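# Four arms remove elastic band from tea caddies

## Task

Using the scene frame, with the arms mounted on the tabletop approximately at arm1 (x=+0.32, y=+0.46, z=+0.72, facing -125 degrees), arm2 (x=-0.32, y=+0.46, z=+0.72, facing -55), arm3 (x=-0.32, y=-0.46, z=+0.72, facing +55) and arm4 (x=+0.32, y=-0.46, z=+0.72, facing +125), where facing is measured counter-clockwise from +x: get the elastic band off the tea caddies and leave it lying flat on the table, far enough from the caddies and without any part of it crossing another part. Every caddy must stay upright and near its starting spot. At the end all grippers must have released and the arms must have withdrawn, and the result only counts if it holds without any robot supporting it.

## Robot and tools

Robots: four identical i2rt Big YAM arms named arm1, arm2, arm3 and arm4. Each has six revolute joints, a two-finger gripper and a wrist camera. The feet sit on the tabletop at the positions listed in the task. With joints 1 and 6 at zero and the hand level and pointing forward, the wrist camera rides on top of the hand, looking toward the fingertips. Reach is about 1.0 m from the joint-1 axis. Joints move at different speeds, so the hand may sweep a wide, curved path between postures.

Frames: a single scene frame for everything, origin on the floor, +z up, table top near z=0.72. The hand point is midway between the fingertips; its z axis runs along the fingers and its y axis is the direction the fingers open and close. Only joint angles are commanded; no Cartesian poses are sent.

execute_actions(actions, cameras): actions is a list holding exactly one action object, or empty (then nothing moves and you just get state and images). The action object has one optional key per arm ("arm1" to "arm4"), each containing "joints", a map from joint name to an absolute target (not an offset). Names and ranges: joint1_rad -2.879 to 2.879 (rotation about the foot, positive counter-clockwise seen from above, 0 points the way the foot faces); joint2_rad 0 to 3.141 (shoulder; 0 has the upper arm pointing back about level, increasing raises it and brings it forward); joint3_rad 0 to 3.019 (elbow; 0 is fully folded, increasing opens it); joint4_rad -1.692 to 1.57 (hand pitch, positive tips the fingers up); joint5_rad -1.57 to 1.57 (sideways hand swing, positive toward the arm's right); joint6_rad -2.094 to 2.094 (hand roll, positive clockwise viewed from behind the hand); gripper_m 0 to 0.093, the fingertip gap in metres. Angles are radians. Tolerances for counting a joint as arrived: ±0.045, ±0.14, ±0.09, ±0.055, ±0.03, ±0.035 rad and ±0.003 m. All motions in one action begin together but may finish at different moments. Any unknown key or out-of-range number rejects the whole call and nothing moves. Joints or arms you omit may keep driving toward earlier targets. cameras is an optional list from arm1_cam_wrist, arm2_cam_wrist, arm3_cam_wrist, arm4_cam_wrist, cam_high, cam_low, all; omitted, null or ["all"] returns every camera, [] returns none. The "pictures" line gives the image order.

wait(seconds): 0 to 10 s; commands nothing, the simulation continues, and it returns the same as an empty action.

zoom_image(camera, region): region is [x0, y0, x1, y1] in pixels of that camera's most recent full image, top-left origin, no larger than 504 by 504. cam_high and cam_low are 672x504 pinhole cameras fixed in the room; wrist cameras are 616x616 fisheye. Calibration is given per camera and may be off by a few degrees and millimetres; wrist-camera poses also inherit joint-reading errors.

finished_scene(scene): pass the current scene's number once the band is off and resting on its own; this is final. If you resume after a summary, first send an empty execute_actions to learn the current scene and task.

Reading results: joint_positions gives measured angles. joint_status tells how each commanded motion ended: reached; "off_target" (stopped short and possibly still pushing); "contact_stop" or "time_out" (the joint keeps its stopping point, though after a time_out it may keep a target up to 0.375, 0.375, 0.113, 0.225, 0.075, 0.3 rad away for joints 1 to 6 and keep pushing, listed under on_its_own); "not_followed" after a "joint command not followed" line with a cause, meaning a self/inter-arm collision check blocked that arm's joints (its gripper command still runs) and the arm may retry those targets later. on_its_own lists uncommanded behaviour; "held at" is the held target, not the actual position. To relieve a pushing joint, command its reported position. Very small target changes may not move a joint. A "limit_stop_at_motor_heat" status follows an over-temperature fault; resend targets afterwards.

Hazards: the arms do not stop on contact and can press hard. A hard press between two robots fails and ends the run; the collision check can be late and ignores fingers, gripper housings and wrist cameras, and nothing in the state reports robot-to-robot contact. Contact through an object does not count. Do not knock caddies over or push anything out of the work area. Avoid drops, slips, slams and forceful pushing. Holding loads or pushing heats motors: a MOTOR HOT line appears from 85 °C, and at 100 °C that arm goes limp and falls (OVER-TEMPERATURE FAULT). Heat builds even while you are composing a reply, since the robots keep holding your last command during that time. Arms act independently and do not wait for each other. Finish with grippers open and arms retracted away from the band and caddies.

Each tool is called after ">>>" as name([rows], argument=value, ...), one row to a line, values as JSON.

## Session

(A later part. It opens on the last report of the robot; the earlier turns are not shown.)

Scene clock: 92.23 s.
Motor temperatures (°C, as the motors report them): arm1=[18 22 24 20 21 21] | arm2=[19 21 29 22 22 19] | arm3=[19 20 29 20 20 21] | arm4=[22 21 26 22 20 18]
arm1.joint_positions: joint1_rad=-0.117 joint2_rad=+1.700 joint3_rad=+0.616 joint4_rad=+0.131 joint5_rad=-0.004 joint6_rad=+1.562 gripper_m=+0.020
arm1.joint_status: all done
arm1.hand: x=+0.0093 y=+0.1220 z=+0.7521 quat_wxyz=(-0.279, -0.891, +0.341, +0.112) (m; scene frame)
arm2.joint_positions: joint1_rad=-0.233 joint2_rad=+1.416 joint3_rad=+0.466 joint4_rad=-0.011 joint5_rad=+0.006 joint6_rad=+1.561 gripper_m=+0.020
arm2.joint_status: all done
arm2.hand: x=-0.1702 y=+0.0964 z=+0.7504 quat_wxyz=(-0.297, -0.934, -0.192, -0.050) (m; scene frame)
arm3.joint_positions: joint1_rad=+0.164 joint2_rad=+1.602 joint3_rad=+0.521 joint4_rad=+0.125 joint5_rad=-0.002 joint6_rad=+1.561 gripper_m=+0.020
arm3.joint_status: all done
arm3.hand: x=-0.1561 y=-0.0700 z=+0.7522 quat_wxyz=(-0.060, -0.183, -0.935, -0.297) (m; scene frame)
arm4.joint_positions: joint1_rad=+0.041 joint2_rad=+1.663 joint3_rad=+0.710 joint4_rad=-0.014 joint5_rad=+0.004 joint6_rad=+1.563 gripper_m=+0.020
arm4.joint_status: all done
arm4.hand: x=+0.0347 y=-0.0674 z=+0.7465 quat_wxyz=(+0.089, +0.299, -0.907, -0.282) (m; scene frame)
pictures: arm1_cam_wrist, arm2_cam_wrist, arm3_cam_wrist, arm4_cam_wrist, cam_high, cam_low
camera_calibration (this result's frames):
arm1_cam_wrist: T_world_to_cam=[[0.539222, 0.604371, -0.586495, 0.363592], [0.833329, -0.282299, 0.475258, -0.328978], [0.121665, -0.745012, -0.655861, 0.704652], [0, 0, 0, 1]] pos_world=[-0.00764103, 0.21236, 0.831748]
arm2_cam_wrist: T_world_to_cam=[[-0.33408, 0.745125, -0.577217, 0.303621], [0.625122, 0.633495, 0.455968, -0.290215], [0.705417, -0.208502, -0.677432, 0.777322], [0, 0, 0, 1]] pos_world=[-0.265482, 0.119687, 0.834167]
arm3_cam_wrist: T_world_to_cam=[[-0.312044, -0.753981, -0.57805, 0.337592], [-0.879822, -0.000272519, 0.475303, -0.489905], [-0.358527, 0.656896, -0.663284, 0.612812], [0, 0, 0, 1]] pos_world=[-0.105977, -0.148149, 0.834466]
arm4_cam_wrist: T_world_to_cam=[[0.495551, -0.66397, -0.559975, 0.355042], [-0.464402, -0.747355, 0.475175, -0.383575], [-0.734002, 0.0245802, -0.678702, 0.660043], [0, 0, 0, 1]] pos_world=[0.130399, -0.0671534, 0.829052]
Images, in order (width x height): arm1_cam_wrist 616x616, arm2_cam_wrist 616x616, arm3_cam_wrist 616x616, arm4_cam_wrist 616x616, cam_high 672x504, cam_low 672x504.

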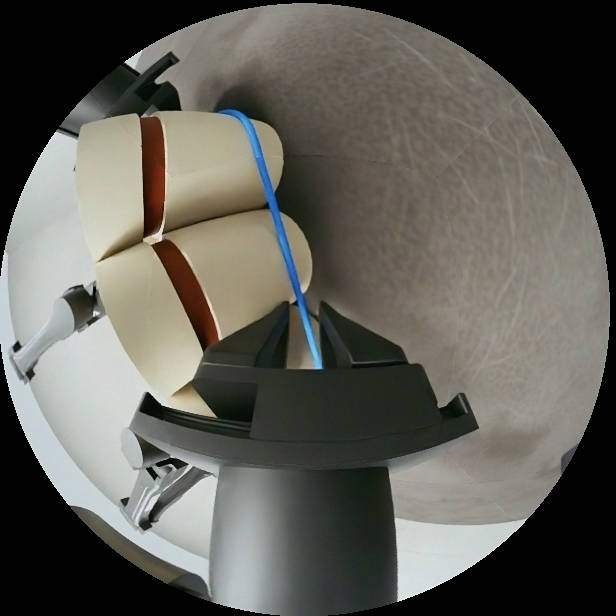

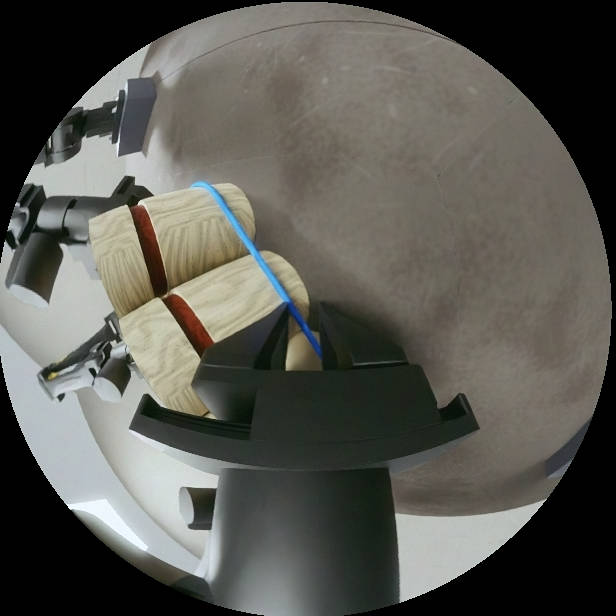

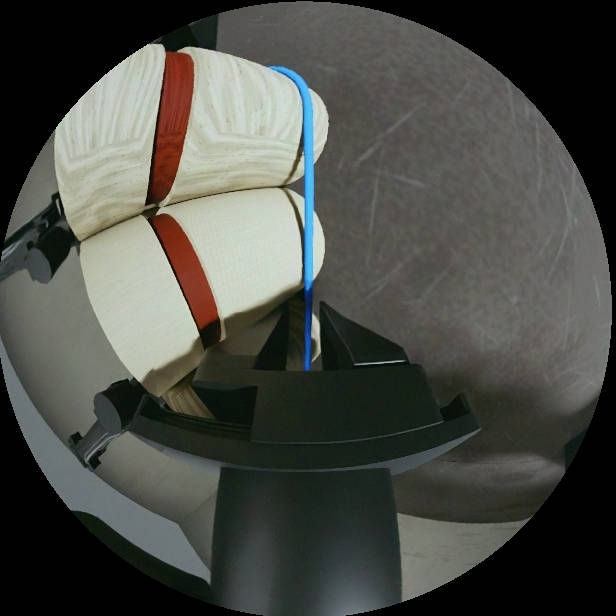

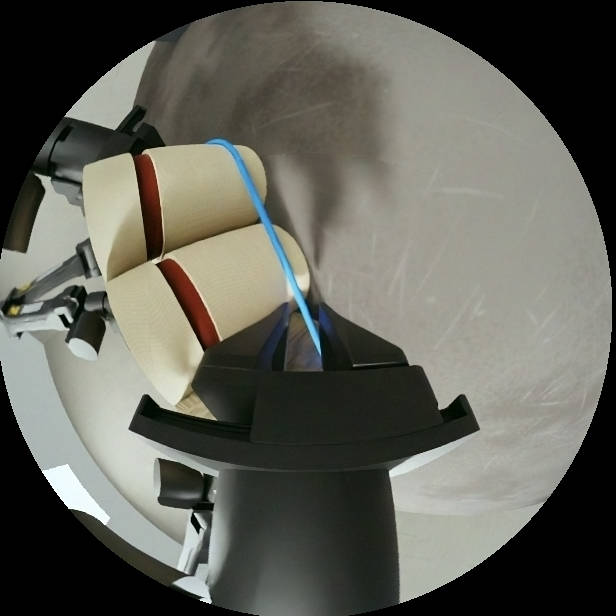

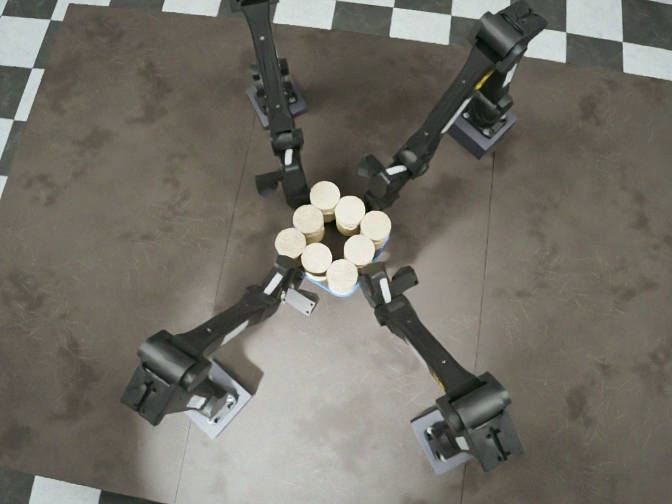

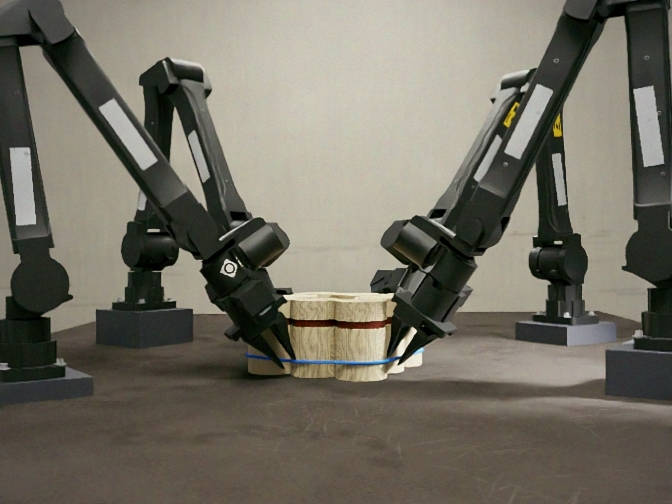

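>>> execute_actions([
  {"arm2":{"joints":{"joint2_rad":1.35}},"arm1":{"joints":{"joint2_rad":1.743,"joint4_rad":0.184,"gripper_m":0.016}},"arm3":{"joints":{"joint2_rad":1.657,"joint4_rad":0.19,"gripper_m":0.016}},"arm4":{"joints":{"joint2_rad":1.692,"joint4_rad":0.05,"gripper_m":0.016}}},
], cameras=[])

>>> execute_actions([
  {"arm2":{"joints":{"joint1_rad":-0.19}}},
])

Scene clock: 111.67 s.
Motor temperatures (°C, as the motors report them): arm1=[18 22 24 20 21 21] | arm2=[19 21 29 22 21 19] | arm3=[19 20 29 20 20 21] | arm4=[22 21 27 22 20 18]
arm1.joint_positions: joint1_rad=-0.117 joint2_rad=+1.725 joint3_rad=+0.616 joint4_rad=+0.166 joint5_rad=-0.004 joint6_rad=+1.563 gripper_m=+0.016
arm1.joint_status: all done
arm1.hand: x=+0.0076 y=+0.1202 z=+0.7460 quat_wxyz=(-0.284, -0.889, +0.341, +0.113) (m; scene frame)
arm2.joint_positions: joint1_rad=-0.233 joint2_rad=+1.363 joint3_rad=+0.464 joint4_rad=-0.011 joint5_rad=+0.006 joint6_rad=+1.561 gripper_m=+0.020
arm2.joint_status: all done
arm2.hand: x=-0.1679 y=+0.0914 z=+0.7698 quat_wxyz=(-0.321, -0.926, -0.191, -0.055) (m; scene frame)
arm3.joint_positions: joint1_rad=+0.164 joint2_rad=+1.636 joint3_rad=+0.521 joint4_rad=+0.162 joint5_rad=-0.007 joint6_rad=+1.561 gripper_m=+0.016
arm3.joint_status: all done
arm3.hand: x=-0.1563 y=-0.0681 z=+0.7437 quat_wxyz=(-0.058, -0.183, -0.935, -0.299) (m; scene frame)
arm4.joint_positions: joint1_rad=+0.040 joint2_rad=+1.678 joint3_rad=+0.710 joint4_rad=+0.014 joint5_rad=+0.004 joint6_rad=+1.570 gripper_m=+0.016
arm4.joint_status: all done
arm4.hand: x=+0.0328 y=-0.0643 z=+0.7436 quat_wxyz=(+0.091, +0.295, -0.906, -0.288) (m; scene frame)
pictures: none
No camera images: the call's "cameras" was empty. Leave "cameras" out to get every camera's image.

Scene clock: 112.23 s.
Motor temperatures (°C, as the motors report them): arm1=[18 22 24 20 21 21] | arm2=[19 21 29 22 21 19] | arm3=[19 20 29 20 20 21] | arm4=[22 21 27 22 20 18]
arm1.joint_positions: joint1_rad=-0.117 joint2_rad=+1.725 joint3_rad=+0.616 joint4_rad=+0.166 joint5_rad=-0.004 joint6_rad=+1.563 gripper_m=+0.016
arm1.joint_status: not commanded
arm1.hand: x=+0.0076 y=+0.1202 z=+0.7460 quat_wxyz=(-0.284, -0.889, +0.341, +0.113) (m; scene frame)
arm2.joint_positions: joint1_rad=-0.223 joint2_rad=+1.363 joint3_rad=+0.464 joint4_rad=-0.011 joint5_rad=+0.011 joint6_rad=+1.562 gripper_m=+0.020
arm2.joint_status: all done
arm2.hand: x=-0.1651 y=+0.0926 z=+0.7698 quat_wxyz=(-0.321, -0.925, -0.194, -0.054) (m; scene frame)
arm3.joint_positions: joint1_rad=+0.164 joint2_rad=+1.636 joint3_rad=+0.521 joint4_rad=+0.162 joint5_rad=-0.007 joint6_rad=+1.561 gripper_m=+0.016
arm3.joint_status: not commanded
arm3.hand: x=-0.1563 y=-0.0681 z=+0.7437 quat_wxyz=(-0.058, -0.183, -0.935, -0.299) (m; scene frame)
arm4.joint_positions: joint1_rad=+0.040 joint2_rad=+1.678 joint3_rad=+0.710 joint4_rad=+0.014 joint5_rad=+0.004 joint6_rad=+1.570 gripper_m=+0.016
arm4.joint_status: not commanded
arm4.hand: x=+0.0328 y=-0.0643 z=+0.7436 quat_wxyz=(+0.092, +0.295, -0.906, -0.288) (m; scene frame)
pictures: arm1_cam_wrist, arm2_cam_wrist, arm3_cam_wrist, arm4_cam_wrist, cam_high, cam_low
camera_calibration (this result's frames):
arm1_cam_wrist: T_world_to_cam=[[0.536659, 0.599403, -0.593897, 0.368094], [0.835626, -0.279805, 0.472692, -0.323563], [0.117158, -0.74995, -0.651037, 0.696546], [0, 0, 0, 1]] pos_world=[-0.00876853, 0.211203, 0.825033]
arm2_cam_wrist: T_world_to_cam=[[-0.32865, 0.713622, -0.618654, 0.355101], [0.61354, 0.659316, 0.434592, -0.287658], [0.718023, -0.23674, -0.65452, 0.773119], [0, 0, 0, 1]] pos_world=[-0.261924, 0.119278, 0.850721]
arm3_cam_wrist: T_world_to_cam=[[-0.311446, -0.75254, -0.580246, 0.335945], [-0.878531, -0.00471279, 0.477662, -0.487856], [-0.362194, 0.65853, -0.659662, 0.602747], [0, 0, 0, 1]] pos_world=[-0.105657, -0.146414, 0.82557]
arm4_cam_wrist: T_world_to_cam=[[0.485246, -0.661893, -0.571344, 0.365326], [-0.463679, -0.748776, 0.473641, -0.379674], [-0.741309, 0.035088, -0.670246, 0.651285], [0, 0, 0, 1]] pos_world=[0.129484, -0.065336, 0.825078]
Images, in order (width x height): arm1_cam_wrist 616x616, arm2_cam_wrist 616x616, arm3_cam_wrist 616x616, arm4_cam_wrist 616x616, cam_high 672x504, cam_low 672x504.

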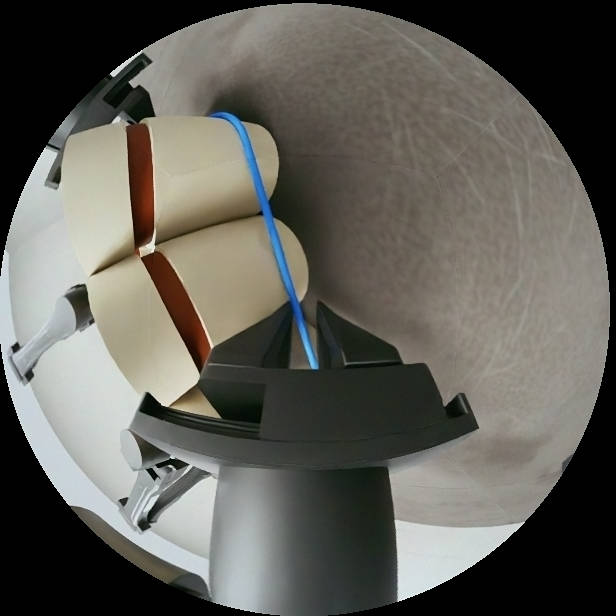

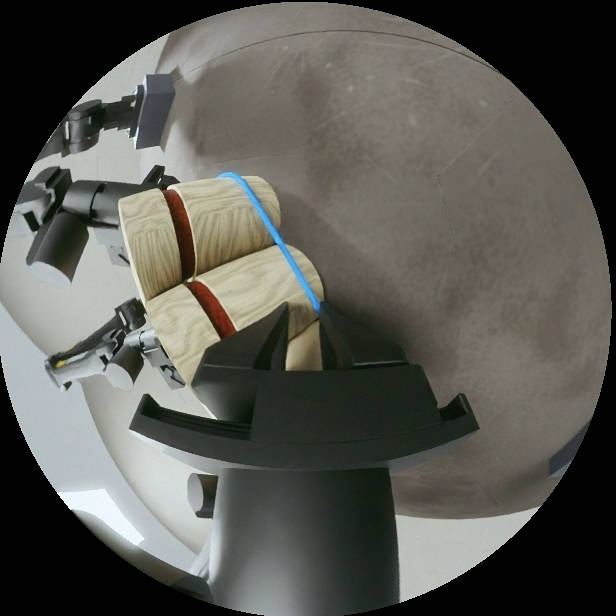

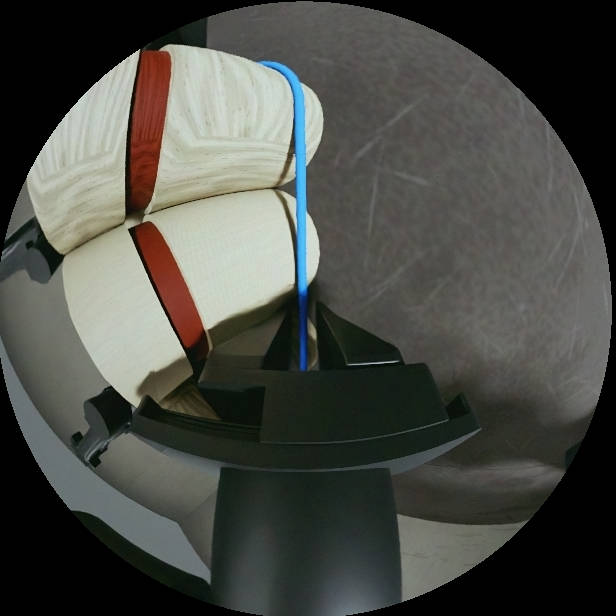

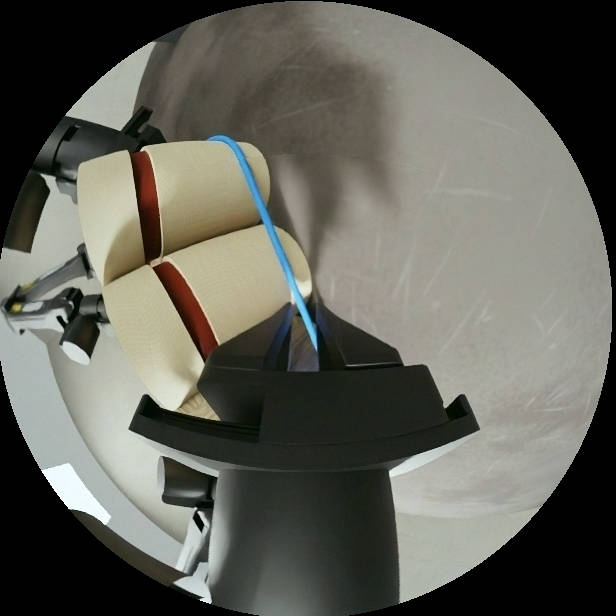

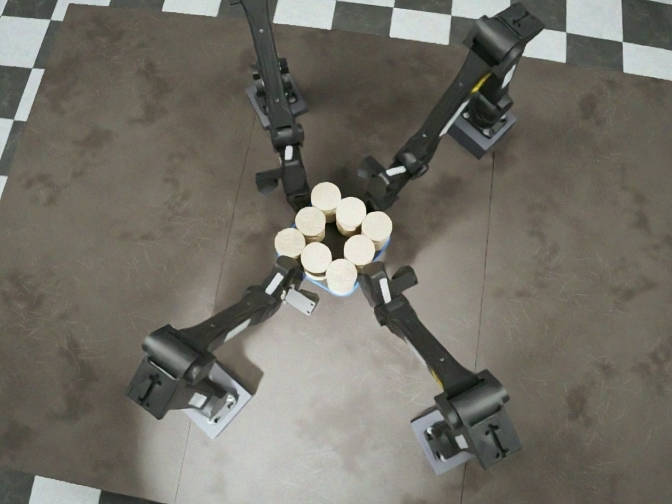

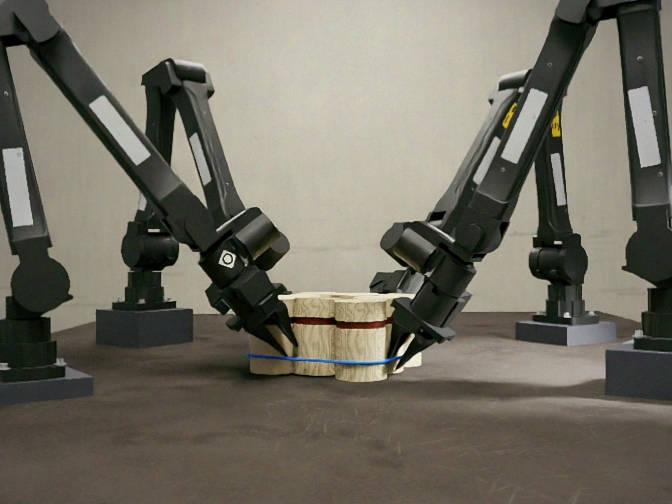

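>>> zoom_image(camera="cam_low", region=[340, 310, 460, 390])

>>> zoom_image(camera="arm1_cam_wrist", region=[240, 260, 370, 380])

>>> zoom_image(camera="arm4_cam_wrist", region=[240, 260, 370, 380])

Region (340, 310, 460, 390) of cam_low's 672x504 image, scaled by 4.200, with more detail than that image has.

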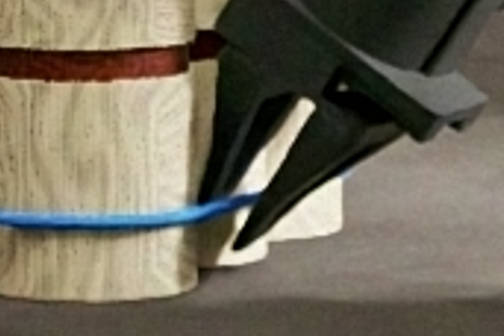

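Region (240, 260, 370, 380) of arm1_cam_wrist's 616x616 image, scaled by 3.877, with more detail than that image has; it fills the top 465 rows of this view, and the rest is white.

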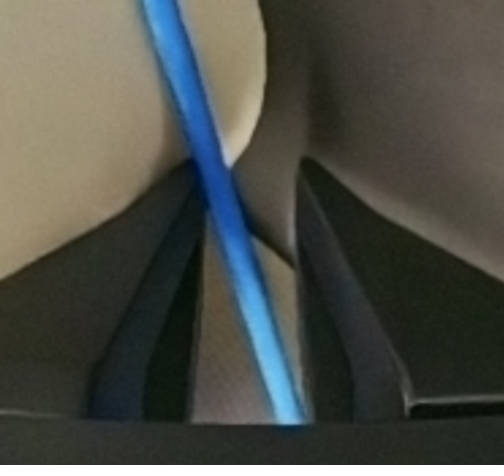

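Region (240, 260, 370, 380) of arm4_cam_wrist's 616x616 image, scaled by 3.877, with more detail than that image has; it fills the top 465 rows of this view, and the rest is white.

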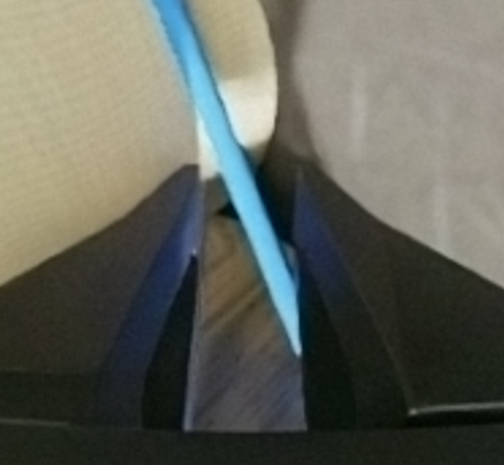

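>>> execute_actions([
  {"arm2":{"joints":{"joint1_rad":-0.38,"joint2_rad":1.245,"joint3_rad":0.445,"joint4_rad":-0.15,"joint6_rad":1.15,"joint5_rad":-0.1}},"arm1":{"joints":{"joint2_rad":1.78,"joint4_rad":0.22,"gripper_m":0.014}},"arm3":{"joints":{"joint2_rad":1.69,"joint4_rad":0.22,"gripper_m":0.014}},"arm4":{"joints":{"joint2_rad":1.725,"joint4_rad":0.075,"gripper_m":0.014}}},
], cameras=[])

>>> execute_actions([
  {"arm2":{"joints":{"joint5_rad":-0.3}}},
])

Scene clock: 141.47 s.
Motor temperatures (°C, as the motors report them): arm1=[18 22 24 20 20 21] | arm2=[19 21 29 22 21 19] | arm3=[19 21 29 20 20 21] | arm4=[22 21 27 22 20 18]
arm1.joint_positions: joint1_rad=-0.117 joint2_rad=+1.762 joint3_rad=+0.616 joint4_rad=+0.207 joint5_rad=-0.003 joint6_rad=+1.564 gripper_m=+0.014
arm1.joint_status: all done
arm1.hand: x=+0.0066 y=+0.1194 z=+0.7356 quat_wxyz=(-0.285, -0.888, +0.341, +0.114) (m; scene frame)
arm2.joint_positions: joint1_rad=-0.382 joint2_rad=+1.243 joint3_rad=+0.452 joint4_rad=-0.140 joint5_rad=-0.097 joint6_rad=+1.168 gripper_m=+0.020
arm2.joint_status: all done
arm2.hand: x=-0.2119 y=+0.0966 z=+0.7908 quat_wxyz=(-0.318, -0.893, -0.318, -0.016) (m; scene frame)
arm3.joint_positions: joint1_rad=+0.164 joint2_rad=+1.668 joint3_rad=+0.521 joint4_rad=+0.196 joint5_rad=-0.004 joint6_rad=+1.561 gripper_m=+0.014
arm3.joint_status: all done
arm3.hand: x=-0.1553 y=-0.0671 z=+0.7357 quat_wxyz=(-0.059, -0.183, -0.935, -0.299) (m; scene frame)
arm4.joint_positions: joint1_rad=+0.040 joint2_rad=+1.719 joint3_rad=+0.710 joint4_rad=+0.054 joint5_rad=+0.002 joint6_rad=+1.570 gripper_m=+0.014
arm4.joint_status: all done
arm4.hand: x=+0.0318 y=-0.0631 z=+0.7297 quat_wxyz=(+0.092, +0.296, -0.906, -0.287) (m; scene frame)
pictures: none
No camera images: the call's "cameras" was empty. Leave "cameras" out to get every camera's image.

Scene clock: 142.30 s.
Motor temperatures (°C, as the motors report them): arm1=[18 22 24 20 20 21] | arm2=[19 21 29 22 21 19] | arm3=[19 21 29 20 20 21] | arm4=[22 21 27 22 20 18]
arm1.joint_positions: joint1_rad=-0.117 joint2_rad=+1.762 joint3_rad=+0.616 joint4_rad=+0.207 joint5_rad=-0.003 joint6_rad=+1.564 gripper_m=+0.014
arm1.joint_status: not commanded
arm1.hand: x=+0.0066 y=+0.1194 z=+0.7356 quat_wxyz=(-0.285, -0.888, +0.341, +0.114) (m; scene frame)
arm2.joint_positions: joint1_rad=-0.382 joint2_rad=+1.243 joint3_rad=+0.452 joint4_rad=-0.140 joint5_rad=-0.297 joint6_rad=+1.167 gripper_m=+0.020
arm2.joint_status: all done
arm2.hand: x=-0.1802 y=+0.1086 z=+0.7958 quat_wxyz=(-0.322, -0.875, -0.345, -0.111) (m; scene frame)
arm3.joint_positions: joint1_rad=+0.164 joint2_rad=+1.668 joint3_rad=+0.521 joint4_rad=+0.196 joint5_rad=-0.004 joint6_rad=+1.561 gripper_m=+0.014
arm3.joint_status: not commanded
arm3.hand: x=-0.1553 y=-0.0671 z=+0.7357 quat_wxyz=(-0.059, -0.183, -0.935, -0.299) (m; scene frame)
arm4.joint_positions: joint1_rad=+0.040 joint2_rad=+1.719 joint3_rad=+0.710 joint4_rad=+0.054 joint5_rad=+0.002 joint6_rad=+1.570 gripper_m=+0.014
arm4.joint_status: not commanded
arm4.hand: x=+0.0318 y=-0.0631 z=+0.7297 quat_wxyz=(+0.092, +0.296, -0.906, -0.287) (m; scene frame)
pictures: arm1_cam_wrist, arm2_cam_wrist, arm3_cam_wrist, arm4_cam_wrist, cam_high, cam_low
camera_calibration (this result's frames):
arm1_cam_wrist: T_world_to_cam=[[0.535382, 0.597499, -0.59696, 0.365435], [0.83678, -0.279214, 0.470998, -0.316847], [0.114741, -0.751688, -0.649461, 0.688344], [0, 0, 0, 1]] pos_world=[-0.00949794, 0.210605, 0.814437]
arm2_cam_wrist: T_world_to_cam=[[-0.534638, 0.548134, -0.643204, 0.355155], [0.353034, 0.836386, 0.419315, -0.354278], [0.767808, -0.00289126, -0.640674, 0.777346], [0, 0, 0, 1]] pos_world=[-0.281901, 0.103888, 0.875017]
arm3_cam_wrist: T_world_to_cam=[[-0.310933, -0.751322, -0.582097, 0.333864], [-0.880052, -0.00369951, 0.474863, -0.481256], [-0.358929, 0.659926, -0.660052, 0.598023], [0, 0, 0, 1]] pos_world=[-0.105073, -0.145592, 0.817599]
arm4_cam_wrist: T_world_to_cam=[[0.485891, -0.662769, -0.569779, 0.357495], [-0.463362, -0.748088, 0.475037, -0.37374], [-0.741084, 0.0331978, -0.670591, 0.641309], [0, 0, 0, 1]] pos_world=[0.128384, -0.0639438, 0.81129]
Images, in order (width x height): arm1_cam_wrist 616x616, arm2_cam_wrist 616x616, arm3_cam_wrist 616x616, arm4_cam_wrist 616x616, cam_high 672x504, cam_low 672x504.

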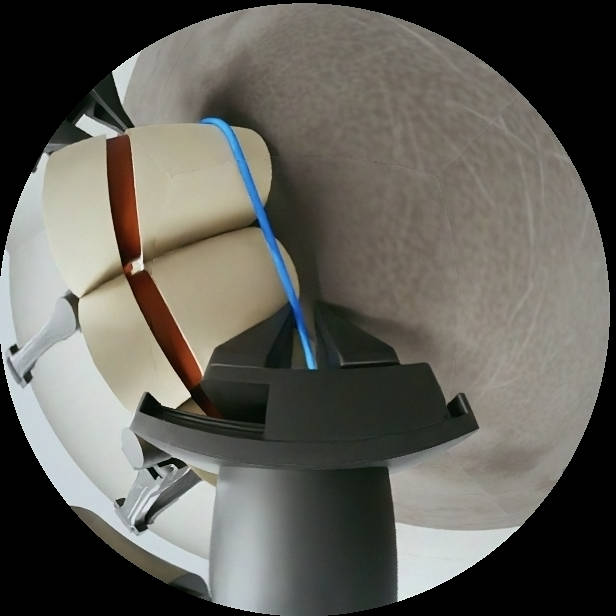

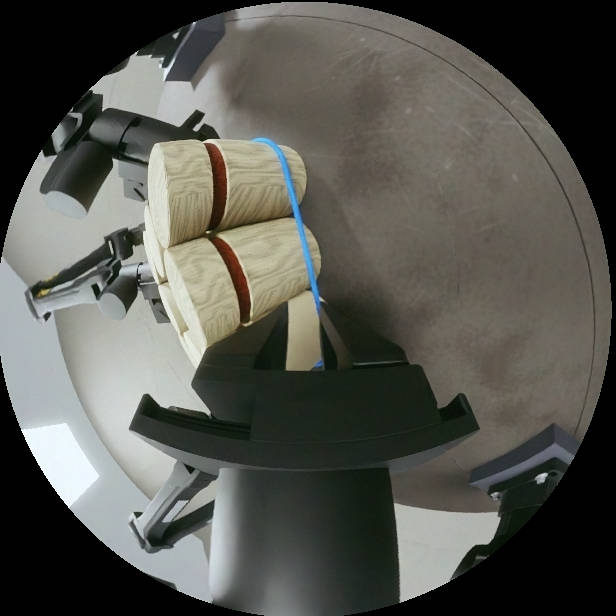

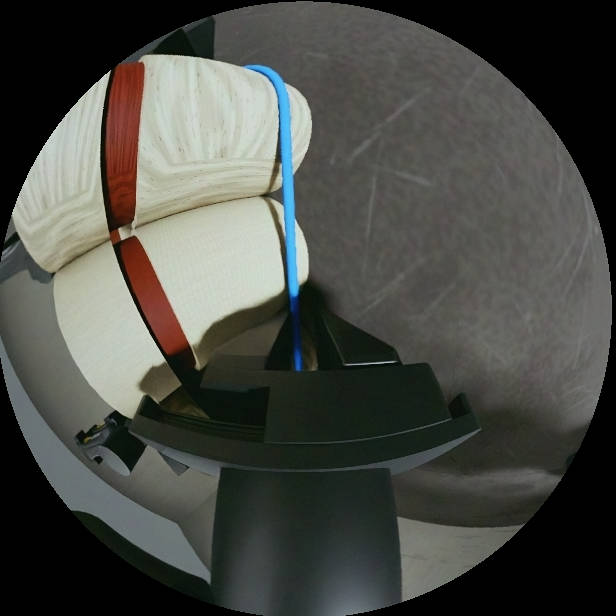

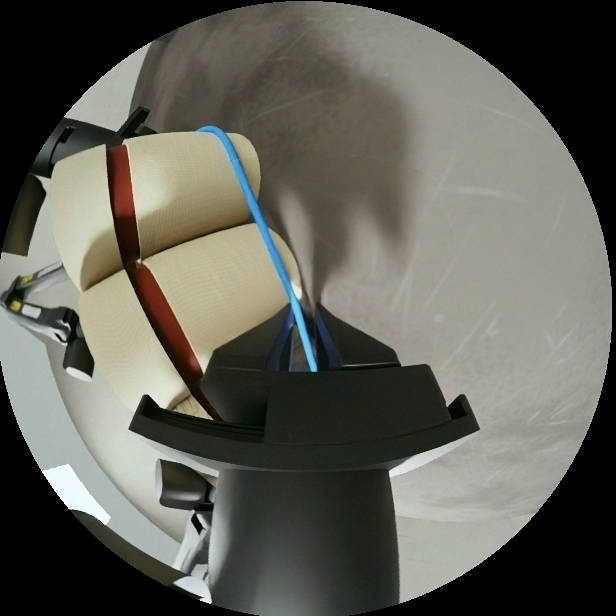

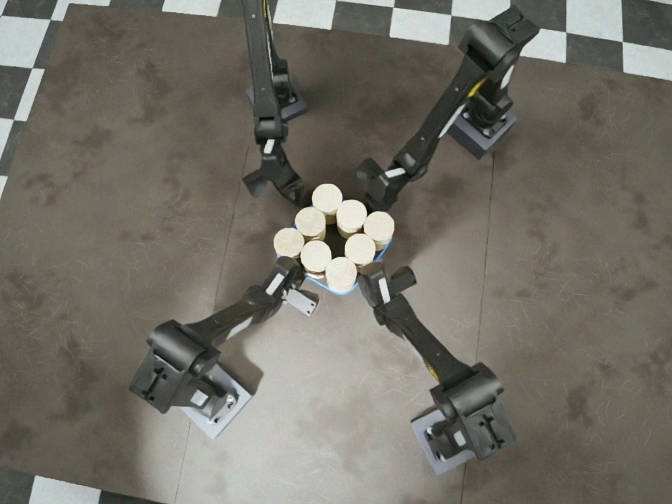

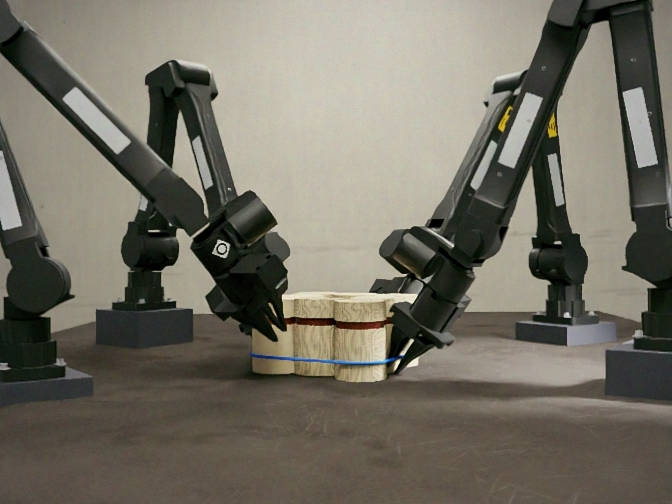

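>>> execute_actions([
  {"arm2":{"joints":{"joint1_rad":-0.345,"joint2_rad":1.377,"joint3_rad":0.48,"joint4_rad":-0.018}},"arm1":{"joints":{"gripper_m":0}},"arm3":{"joints":{"gripper_m":0}},"arm4":{"joints":{"gripper_m":0}}},
], cameras=["arm2_cam_wrist","cam_low","cam_high"])

Scene clock: 152.63 s.
Motor temperatures (°C, as the motors report them): arm1=[18 22 24 20 20 21] | arm2=[19 21 29 22 21 19] | arm3=[19 21 29 20 20 21] | arm4=[22 21 27 22 20 18]
arm1.joint_positions: joint1_rad=-0.117 joint2_rad=+1.762 joint3_rad=+0.617 joint4_rad=+0.207 joint5_rad=-0.002 joint6_rad=+1.564 gripper_m=+0.003
arm1.joint_status: all done
arm1.hand: x=+0.0062 y=+0.1193 z=+0.7358 quat_wxyz=(-0.285, -0.888, +0.341, +0.115) (m; scene frame)
arm2.joint_positions: joint1_rad=-0.350 joint2_rad=+1.379 joint3_rad=+0.452 joint4_rad=-0.035 joint5_rad=-0.298 joint6_rad=+1.167 gripper_m=+0.020
arm2.joint_status: all done
arm2.hand: x=-0.1674 y=+0.1065 z=+0.7618 quat_wxyz=(-0.306, -0.874, -0.358, -0.118) (m; scene frame)
arm3.joint_positions: joint1_rad=+0.164 joint2_rad=+1.668 joint3_rad=+0.524 joint4_rad=+0.199 joint5_rad=-0.003 joint6_rad=+1.561 gripper_m=+0.002
arm3.joint_status: all done
arm3.hand: x=-0.1542 y=-0.0649 z=+0.7371 quat_wxyz=(-0.061, -0.183, -0.934, -0.302) (m; scene frame)
arm4.joint_positions: joint1_rad=+0.040 joint2_rad=+1.720 joint3_rad=+0.710 joint4_rad=+0.054 joint5_rad=+0.002 joint6_rad=+1.570 gripper_m=+0.003
arm4.joint_status: all done
arm4.hand: x=+0.0318 y=-0.0632 z=+0.7296 quat_wxyz=(+0.092, +0.296, -0.907, -0.287) (m; scene frame)
pictures: arm2_cam_wrist, cam_high, cam_low
camera_calibration (this result's frames):
arm2_cam_wrist: T_world_to_cam=[[-0.557163, 0.549668, -0.622442, 0.321509], [0.329542, 0.834374, 0.44184, -0.363625], [0.762215, 0.0410561, -0.646021, 0.744206], [0, 0, 0, 1]] pos_world=[-0.268282, 0.0961216, 0.841557]
Images, in order (width x height): arm2_cam_wrist 616x616, cam_high 672x504, cam_low 672x504.

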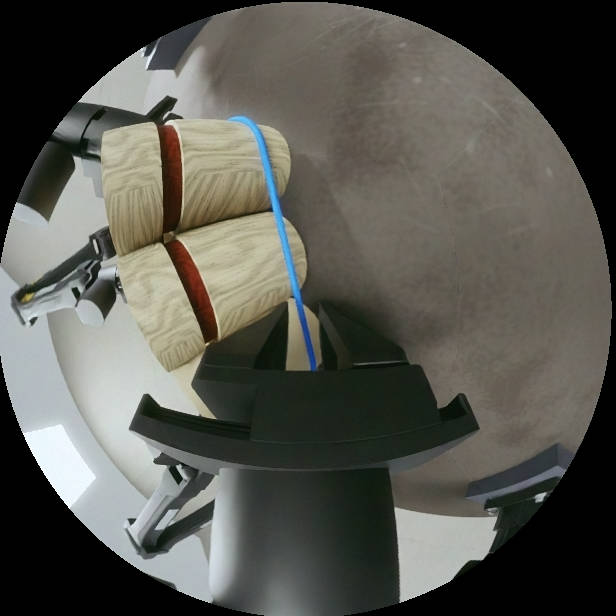

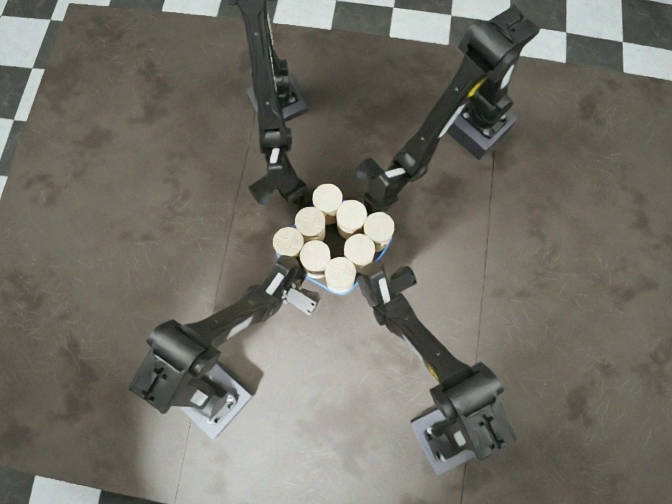

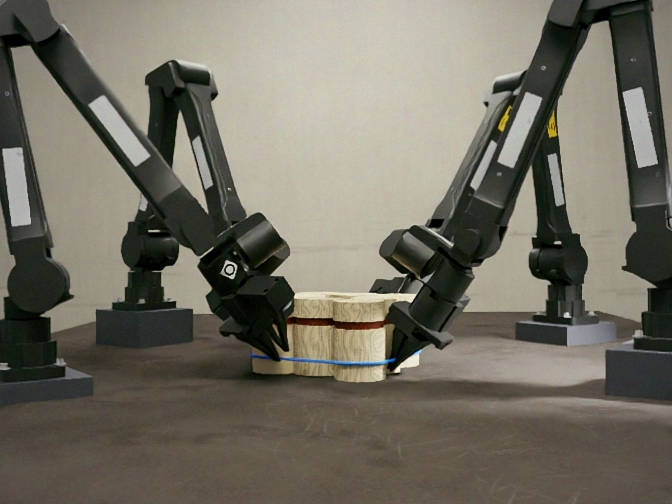

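>>> execute_actions([
  {"arm2":{"joints":{"joint2_rad":1.42,"joint3_rad":0.497,"joint4_rad":0.03}}},
], cameras=[])

>>> execute_actions([
  {"arm2":{"joints":{"joint2_rad":1.51,"joint4_rad":0.105,"gripper_m":0.016}}},
], cameras=["arm2_cam_wrist","cam_low","cam_high"])

>>> zoom_image(camera="cam_low", region=[220, 310, 340, 390])

Scene clock: 161.47 s.
Motor temperatures (°C, as the motors report them): arm1=[18 22 24 20 20 21] | arm2=[19 21 29 22 21 19] | arm3=[19 21 28 20 20 21] | arm4=[22 21 27 22 20 18]
arm1.joint_positions: joint1_rad=-0.117 joint2_rad=+1.762 joint3_rad=+0.617 joint4_rad=+0.207 joint5_rad=-0.002 joint6_rad=+1.564 gripper_m=+0.003
arm1.joint_status: not commanded
arm1.hand: x=+0.0062 y=+0.1193 z=+0.7358 quat_wxyz=(-0.285, -0.888, +0.341, +0.115) (m; scene frame)
arm2.joint_positions: joint1_rad=-0.350 joint2_rad=+1.413 joint3_rad=+0.452 joint4_rad=+0.013 joint5_rad=-0.298 joint6_rad=+1.167 gripper_m=+0.020
arm2.joint_status: all done
arm2.hand: x=-0.1660 y=+0.1014 z=+0.7561 quat_wxyz=(-0.312, -0.872, -0.359, -0.117) (m; scene frame)
arm3.joint_positions: joint1_rad=+0.164 joint2_rad=+1.668 joint3_rad=+0.524 joint4_rad=+0.199 joint5_rad=-0.003 joint6_rad=+1.561 gripper_m=+0.002
arm3.joint_status: not commanded
arm3.hand: x=-0.1542 y=-0.0649 z=+0.7371 quat_wxyz=(-0.061, -0.183, -0.934, -0.302) (m; scene frame)
arm4.joint_positions: joint1_rad=+0.040 joint2_rad=+1.720 joint3_rad=+0.710 joint4_rad=+0.054 joint5_rad=+0.002 joint6_rad=+1.570 gripper_m=+0.003
arm4.joint_status: not commanded
arm4.hand: x=+0.0318 y=-0.0632 z=+0.7296 quat_wxyz=(+0.092, +0.296, -0.907, -0.287) (m; scene frame)
pictures: none
No camera images: the call's "cameras" was empty. Leave "cameras" out to get every camera's image.

Scene clock: 162.23 s.
Motor temperatures (°C, as the motors report them): arm1=[18 22 24 20 20 21] | arm2=[19 21 29 22 21 19] | arm3=[19 21 28 20 20 21] | arm4=[22 21 27 22 20 18]
arm1.joint_positions: joint1_rad=-0.117 joint2_rad=+1.762 joint3_rad=+0.617 joint4_rad=+0.207 joint5_rad=-0.002 joint6_rad=+1.564 gripper_m=+0.003
arm1.joint_status: not commanded
arm1.hand: x=+0.0062 y=+0.1193 z=+0.7358 quat_wxyz=(-0.285, -0.888, +0.341, +0.115) (m; scene frame)
arm2.joint_positions: joint1_rad=-0.350 joint2_rad=+1.504 joint3_rad=+0.461 joint4_rad=+0.092 joint5_rad=-0.299 joint6_rad=+1.167 gripper_m=+0.016
arm2.joint_status: all done
arm2.hand: x=-0.1639 y=+0.0939 z=+0.7364 quat_wxyz=(-0.310, -0.872, -0.359, -0.118) (m; scene frame)
arm3.joint_positions: joint1_rad=+0.164 joint2_rad=+1.668 joint3_rad=+0.524 joint4_rad=+0.199 joint5_rad=-0.003 joint6_rad=+1.561 gripper_m=+0.002
arm3.joint_status: not commanded
arm3.hand: x=-0.1542 y=-0.0649 z=+0.7371 quat_wxyz=(-0.061, -0.183, -0.934, -0.302) (m; scene frame)
arm4.joint_positions: joint1_rad=+0.040 joint2_rad=+1.720 joint3_rad=+0.710 joint4_rad=+0.054 joint5_rad=+0.002 joint6_rad=+1.570 gripper_m=+0.003
arm4.joint_status: not commanded
arm4.hand: x=+0.0318 y=-0.0632 z=+0.7296 quat_wxyz=(+0.092, +0.296, -0.907, -0.287) (m; scene frame)
pictures: arm2_cam_wrist, cam_high, cam_low
camera_calibration (this result's frames):
arm2_cam_wrist: T_world_to_cam=[[-0.555459, 0.542869, -0.629888, 0.321029], [0.326788, 0.839056, 0.434966, -0.338938], [0.76464, 0.0357657, -0.643464, 0.724621], [0, 0, 0, 1]] pos_world=[-0.264995, 0.0841944, 0.815907]
Images, in order (width x height): arm2_cam_wrist 616x616, cam_high 672x504, cam_low 672x504.

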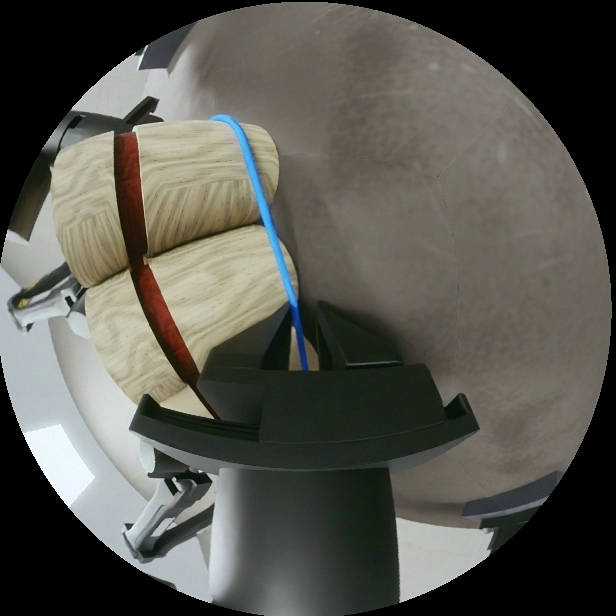

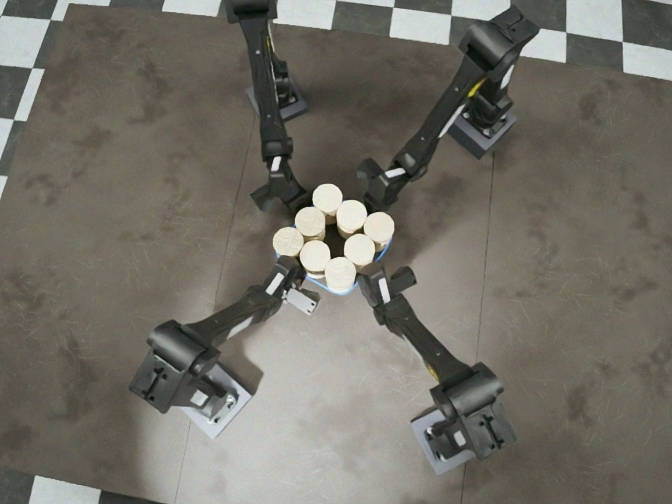

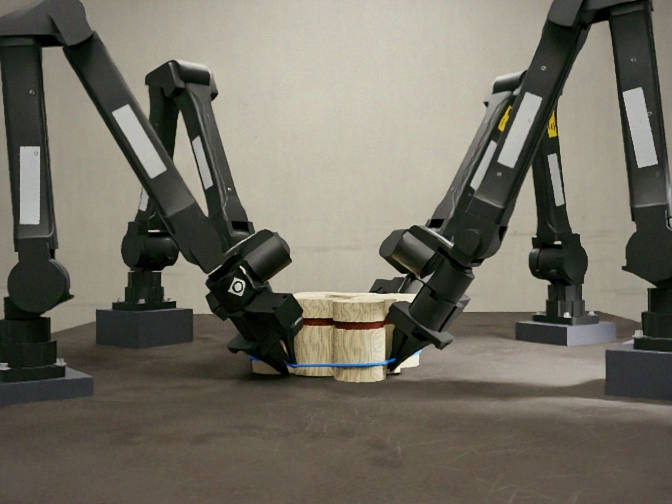

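Region (220, 310, 340, 390) of cam_low's 672x504 image, scaled by 4.200, with more detail than that image has.

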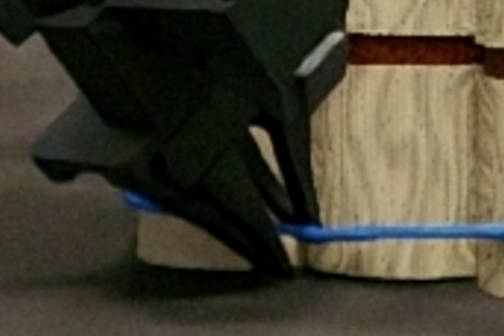

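>>> execute_actions([
  {"arm2":{"joints":{"joint2_rad":1.445}}},
], cameras=[])

>>> execute_actions([
  {"arm2":{"joints":{"joint1_rad":-0.32}}},
], cameras=["arm2_cam_wrist","cam_low","cam_high"])

>>> zoom_image(camera="cam_low", region=[220, 310, 340, 390])

>>> zoom_image(camera="arm2_cam_wrist", region=[240, 260, 370, 380])

Scene clock: 176.63 s.
Motor temperatures (°C, as the motors report them): arm1=[18 22 24 20 20 21] | arm2=[19 21 30 22 21 19] | arm3=[19 21 28 20 20 21] | arm4=[22 21 27 22 20 18]
arm1.joint_positions: joint1_rad=-0.117 joint2_rad=+1.762 joint3_rad=+0.617 joint4_rad=+0.208 joint5_rad=-0.002 joint6_rad=+1.564 gripper_m=+0.003
arm1.joint_status: not commanded
arm1.hand: x=+0.0061 y=+0.1191 z=+0.7359 quat_wxyz=(-0.286, -0.888, +0.341, +0.115) (m; scene frame)
arm2.joint_positions: joint1_rad=-0.350 joint2_rad=+1.455 joint3_rad=+0.461 joint4_rad=+0.092 joint5_rad=-0.299 joint6_rad=+1.167 gripper_m=+0.016
arm2.joint_status: all done
arm2.hand: x=-0.1619 y=+0.0878 z=+0.7548 quat_wxyz=(-0.333, -0.864, -0.360, -0.115) (m; scene frame)
arm3.joint_positions: joint1_rad=+0.164 joint2_rad=+1.668 joint3_rad=+0.524 joint4_rad=+0.199 joint5_rad=-0.003 joint6_rad=+1.561 gripper_m=+0.002
arm3.joint_status: not commanded
arm3.hand: x=-0.1542 y=-0.0649 z=+0.7371 quat_wxyz=(-0.061, -0.183, -0.934, -0.302) (m; scene frame)
arm4.joint_positions: joint1_rad=+0.040 joint2_rad=+1.720 joint3_rad=+0.710 joint4_rad=+0.054 joint5_rad=+0.002 joint6_rad=+1.570 gripper_m=+0.003
arm4.joint_status: not commanded
arm4.hand: x=+0.0318 y=-0.0632 z=+0.7296 quat_wxyz=(+0.092, +0.296, -0.907, -0.287) (m; scene frame)
pictures: none
No camera images: the call's "cameras" was empty. Leave "cameras" out to get every camera's image.

Scene clock: 177.23 s.
Motor temperatures (°C, as the motors report them): arm1=[18 22 24 20 20 21] | arm2=[19 21 30 22 21 19] | arm3=[19 21 28 20 20 21] | arm4=[22 21 27 22 20 18]
arm1.joint_positions: joint1_rad=-0.117 joint2_rad=+1.762 joint3_rad=+0.618 joint4_rad=+0.208 joint5_rad=-0.002 joint6_rad=+1.564 gripper_m=+0.003
arm1.joint_status: not commanded
arm1.hand: x=+0.0058 y=+0.1188 z=+0.7362 quat_wxyz=(-0.286, -0.888, +0.341, +0.115) (m; scene frame)
arm2.joint_positions: joint1_rad=-0.331 joint2_rad=+1.455 joint3_rad=+0.461 joint4_rad=+0.092 joint5_rad=-0.298 joint6_rad=+1.167 gripper_m=+0.016
arm2.joint_status: all done
arm2.hand: x=-0.1548 y=+0.0909 z=+0.7547 quat_wxyz=(-0.332, -0.860, -0.368, -0.118) (m; scene frame)
arm3.joint_positions: joint1_rad=+0.164 joint2_rad=+1.668 joint3_rad=+0.524 joint4_rad=+0.199 joint5_rad=-0.003 joint6_rad=+1.561 gripper_m=+0.002
arm3.joint_status: not commanded
arm3.hand: x=-0.1542 y=-0.0649 z=+0.7371 quat_wxyz=(-0.061, -0.183, -0.934, -0.302) (m; scene frame)
arm4.joint_positions: joint1_rad=+0.040 joint2_rad=+1.720 joint3_rad=+0.710 joint4_rad=+0.054 joint5_rad=+0.002 joint6_rad=+1.570 gripper_m=+0.003
arm4.joint_status: not commanded
arm4.hand: x=+0.0318 y=-0.0632 z=+0.7296 quat_wxyz=(+0.092, +0.296, -0.907, -0.287) (m; scene frame)
pictures: arm2_cam_wrist, cam_high, cam_low
camera_calibration (this result's frames):
arm2_cam_wrist: T_world_to_cam=[[-0.557158, 0.501779, -0.66166, 0.366663], [0.304734, 0.864746, 0.399188, -0.326028], [0.772472, 0.0207805, -0.634709, 0.725559], [0, 0, 0, 1]] pos_world=[-0.256833, 0.0828705, 0.833272]
Images, in order (width x height): arm2_cam_wrist 616x616, cam_high 672x504, cam_low 672x504.

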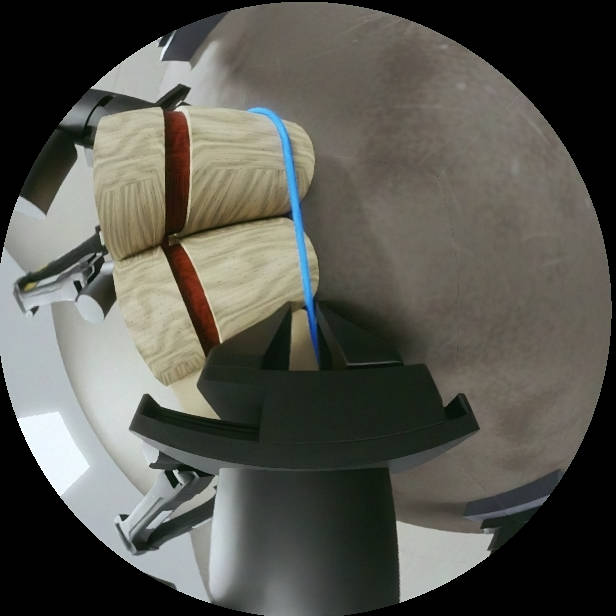

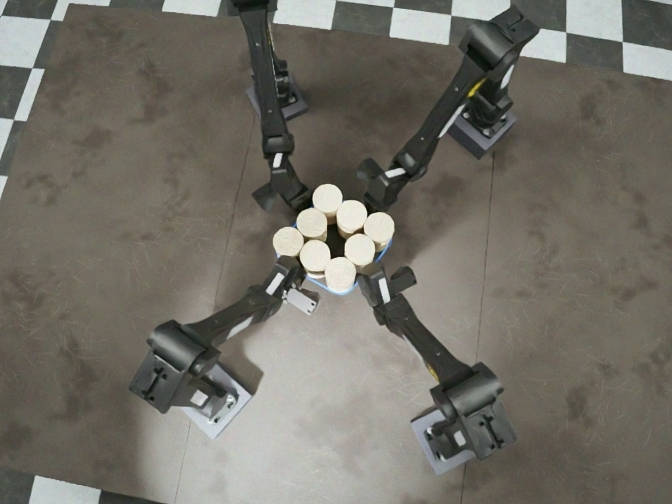

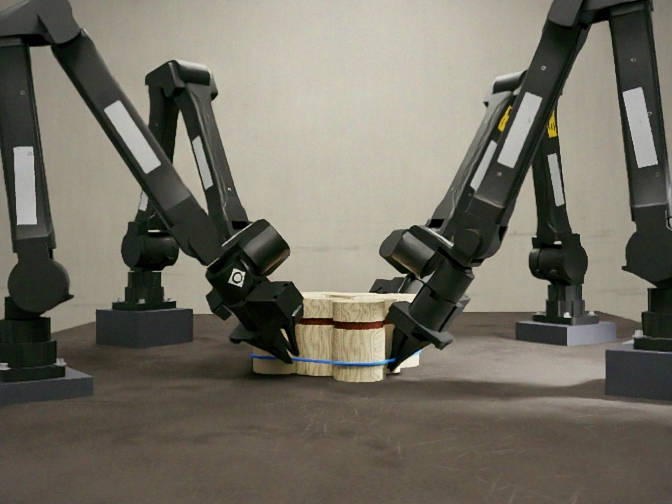

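Region (220, 310, 340, 390) of cam_low's 672x504 image, scaled by 4.200, with more detail than that image has.

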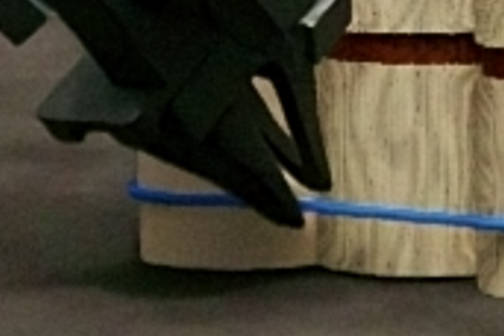

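Region (240, 260, 370, 380) of arm2_cam_wrist's 616x616 image, scaled by 3.877, with more detail than that image has; it fills the top 465 rows of this view, and the rest is white.

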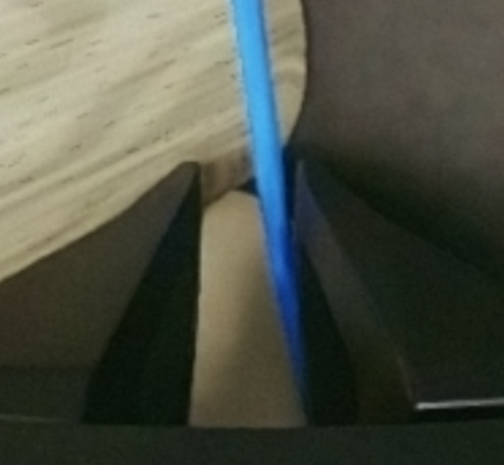

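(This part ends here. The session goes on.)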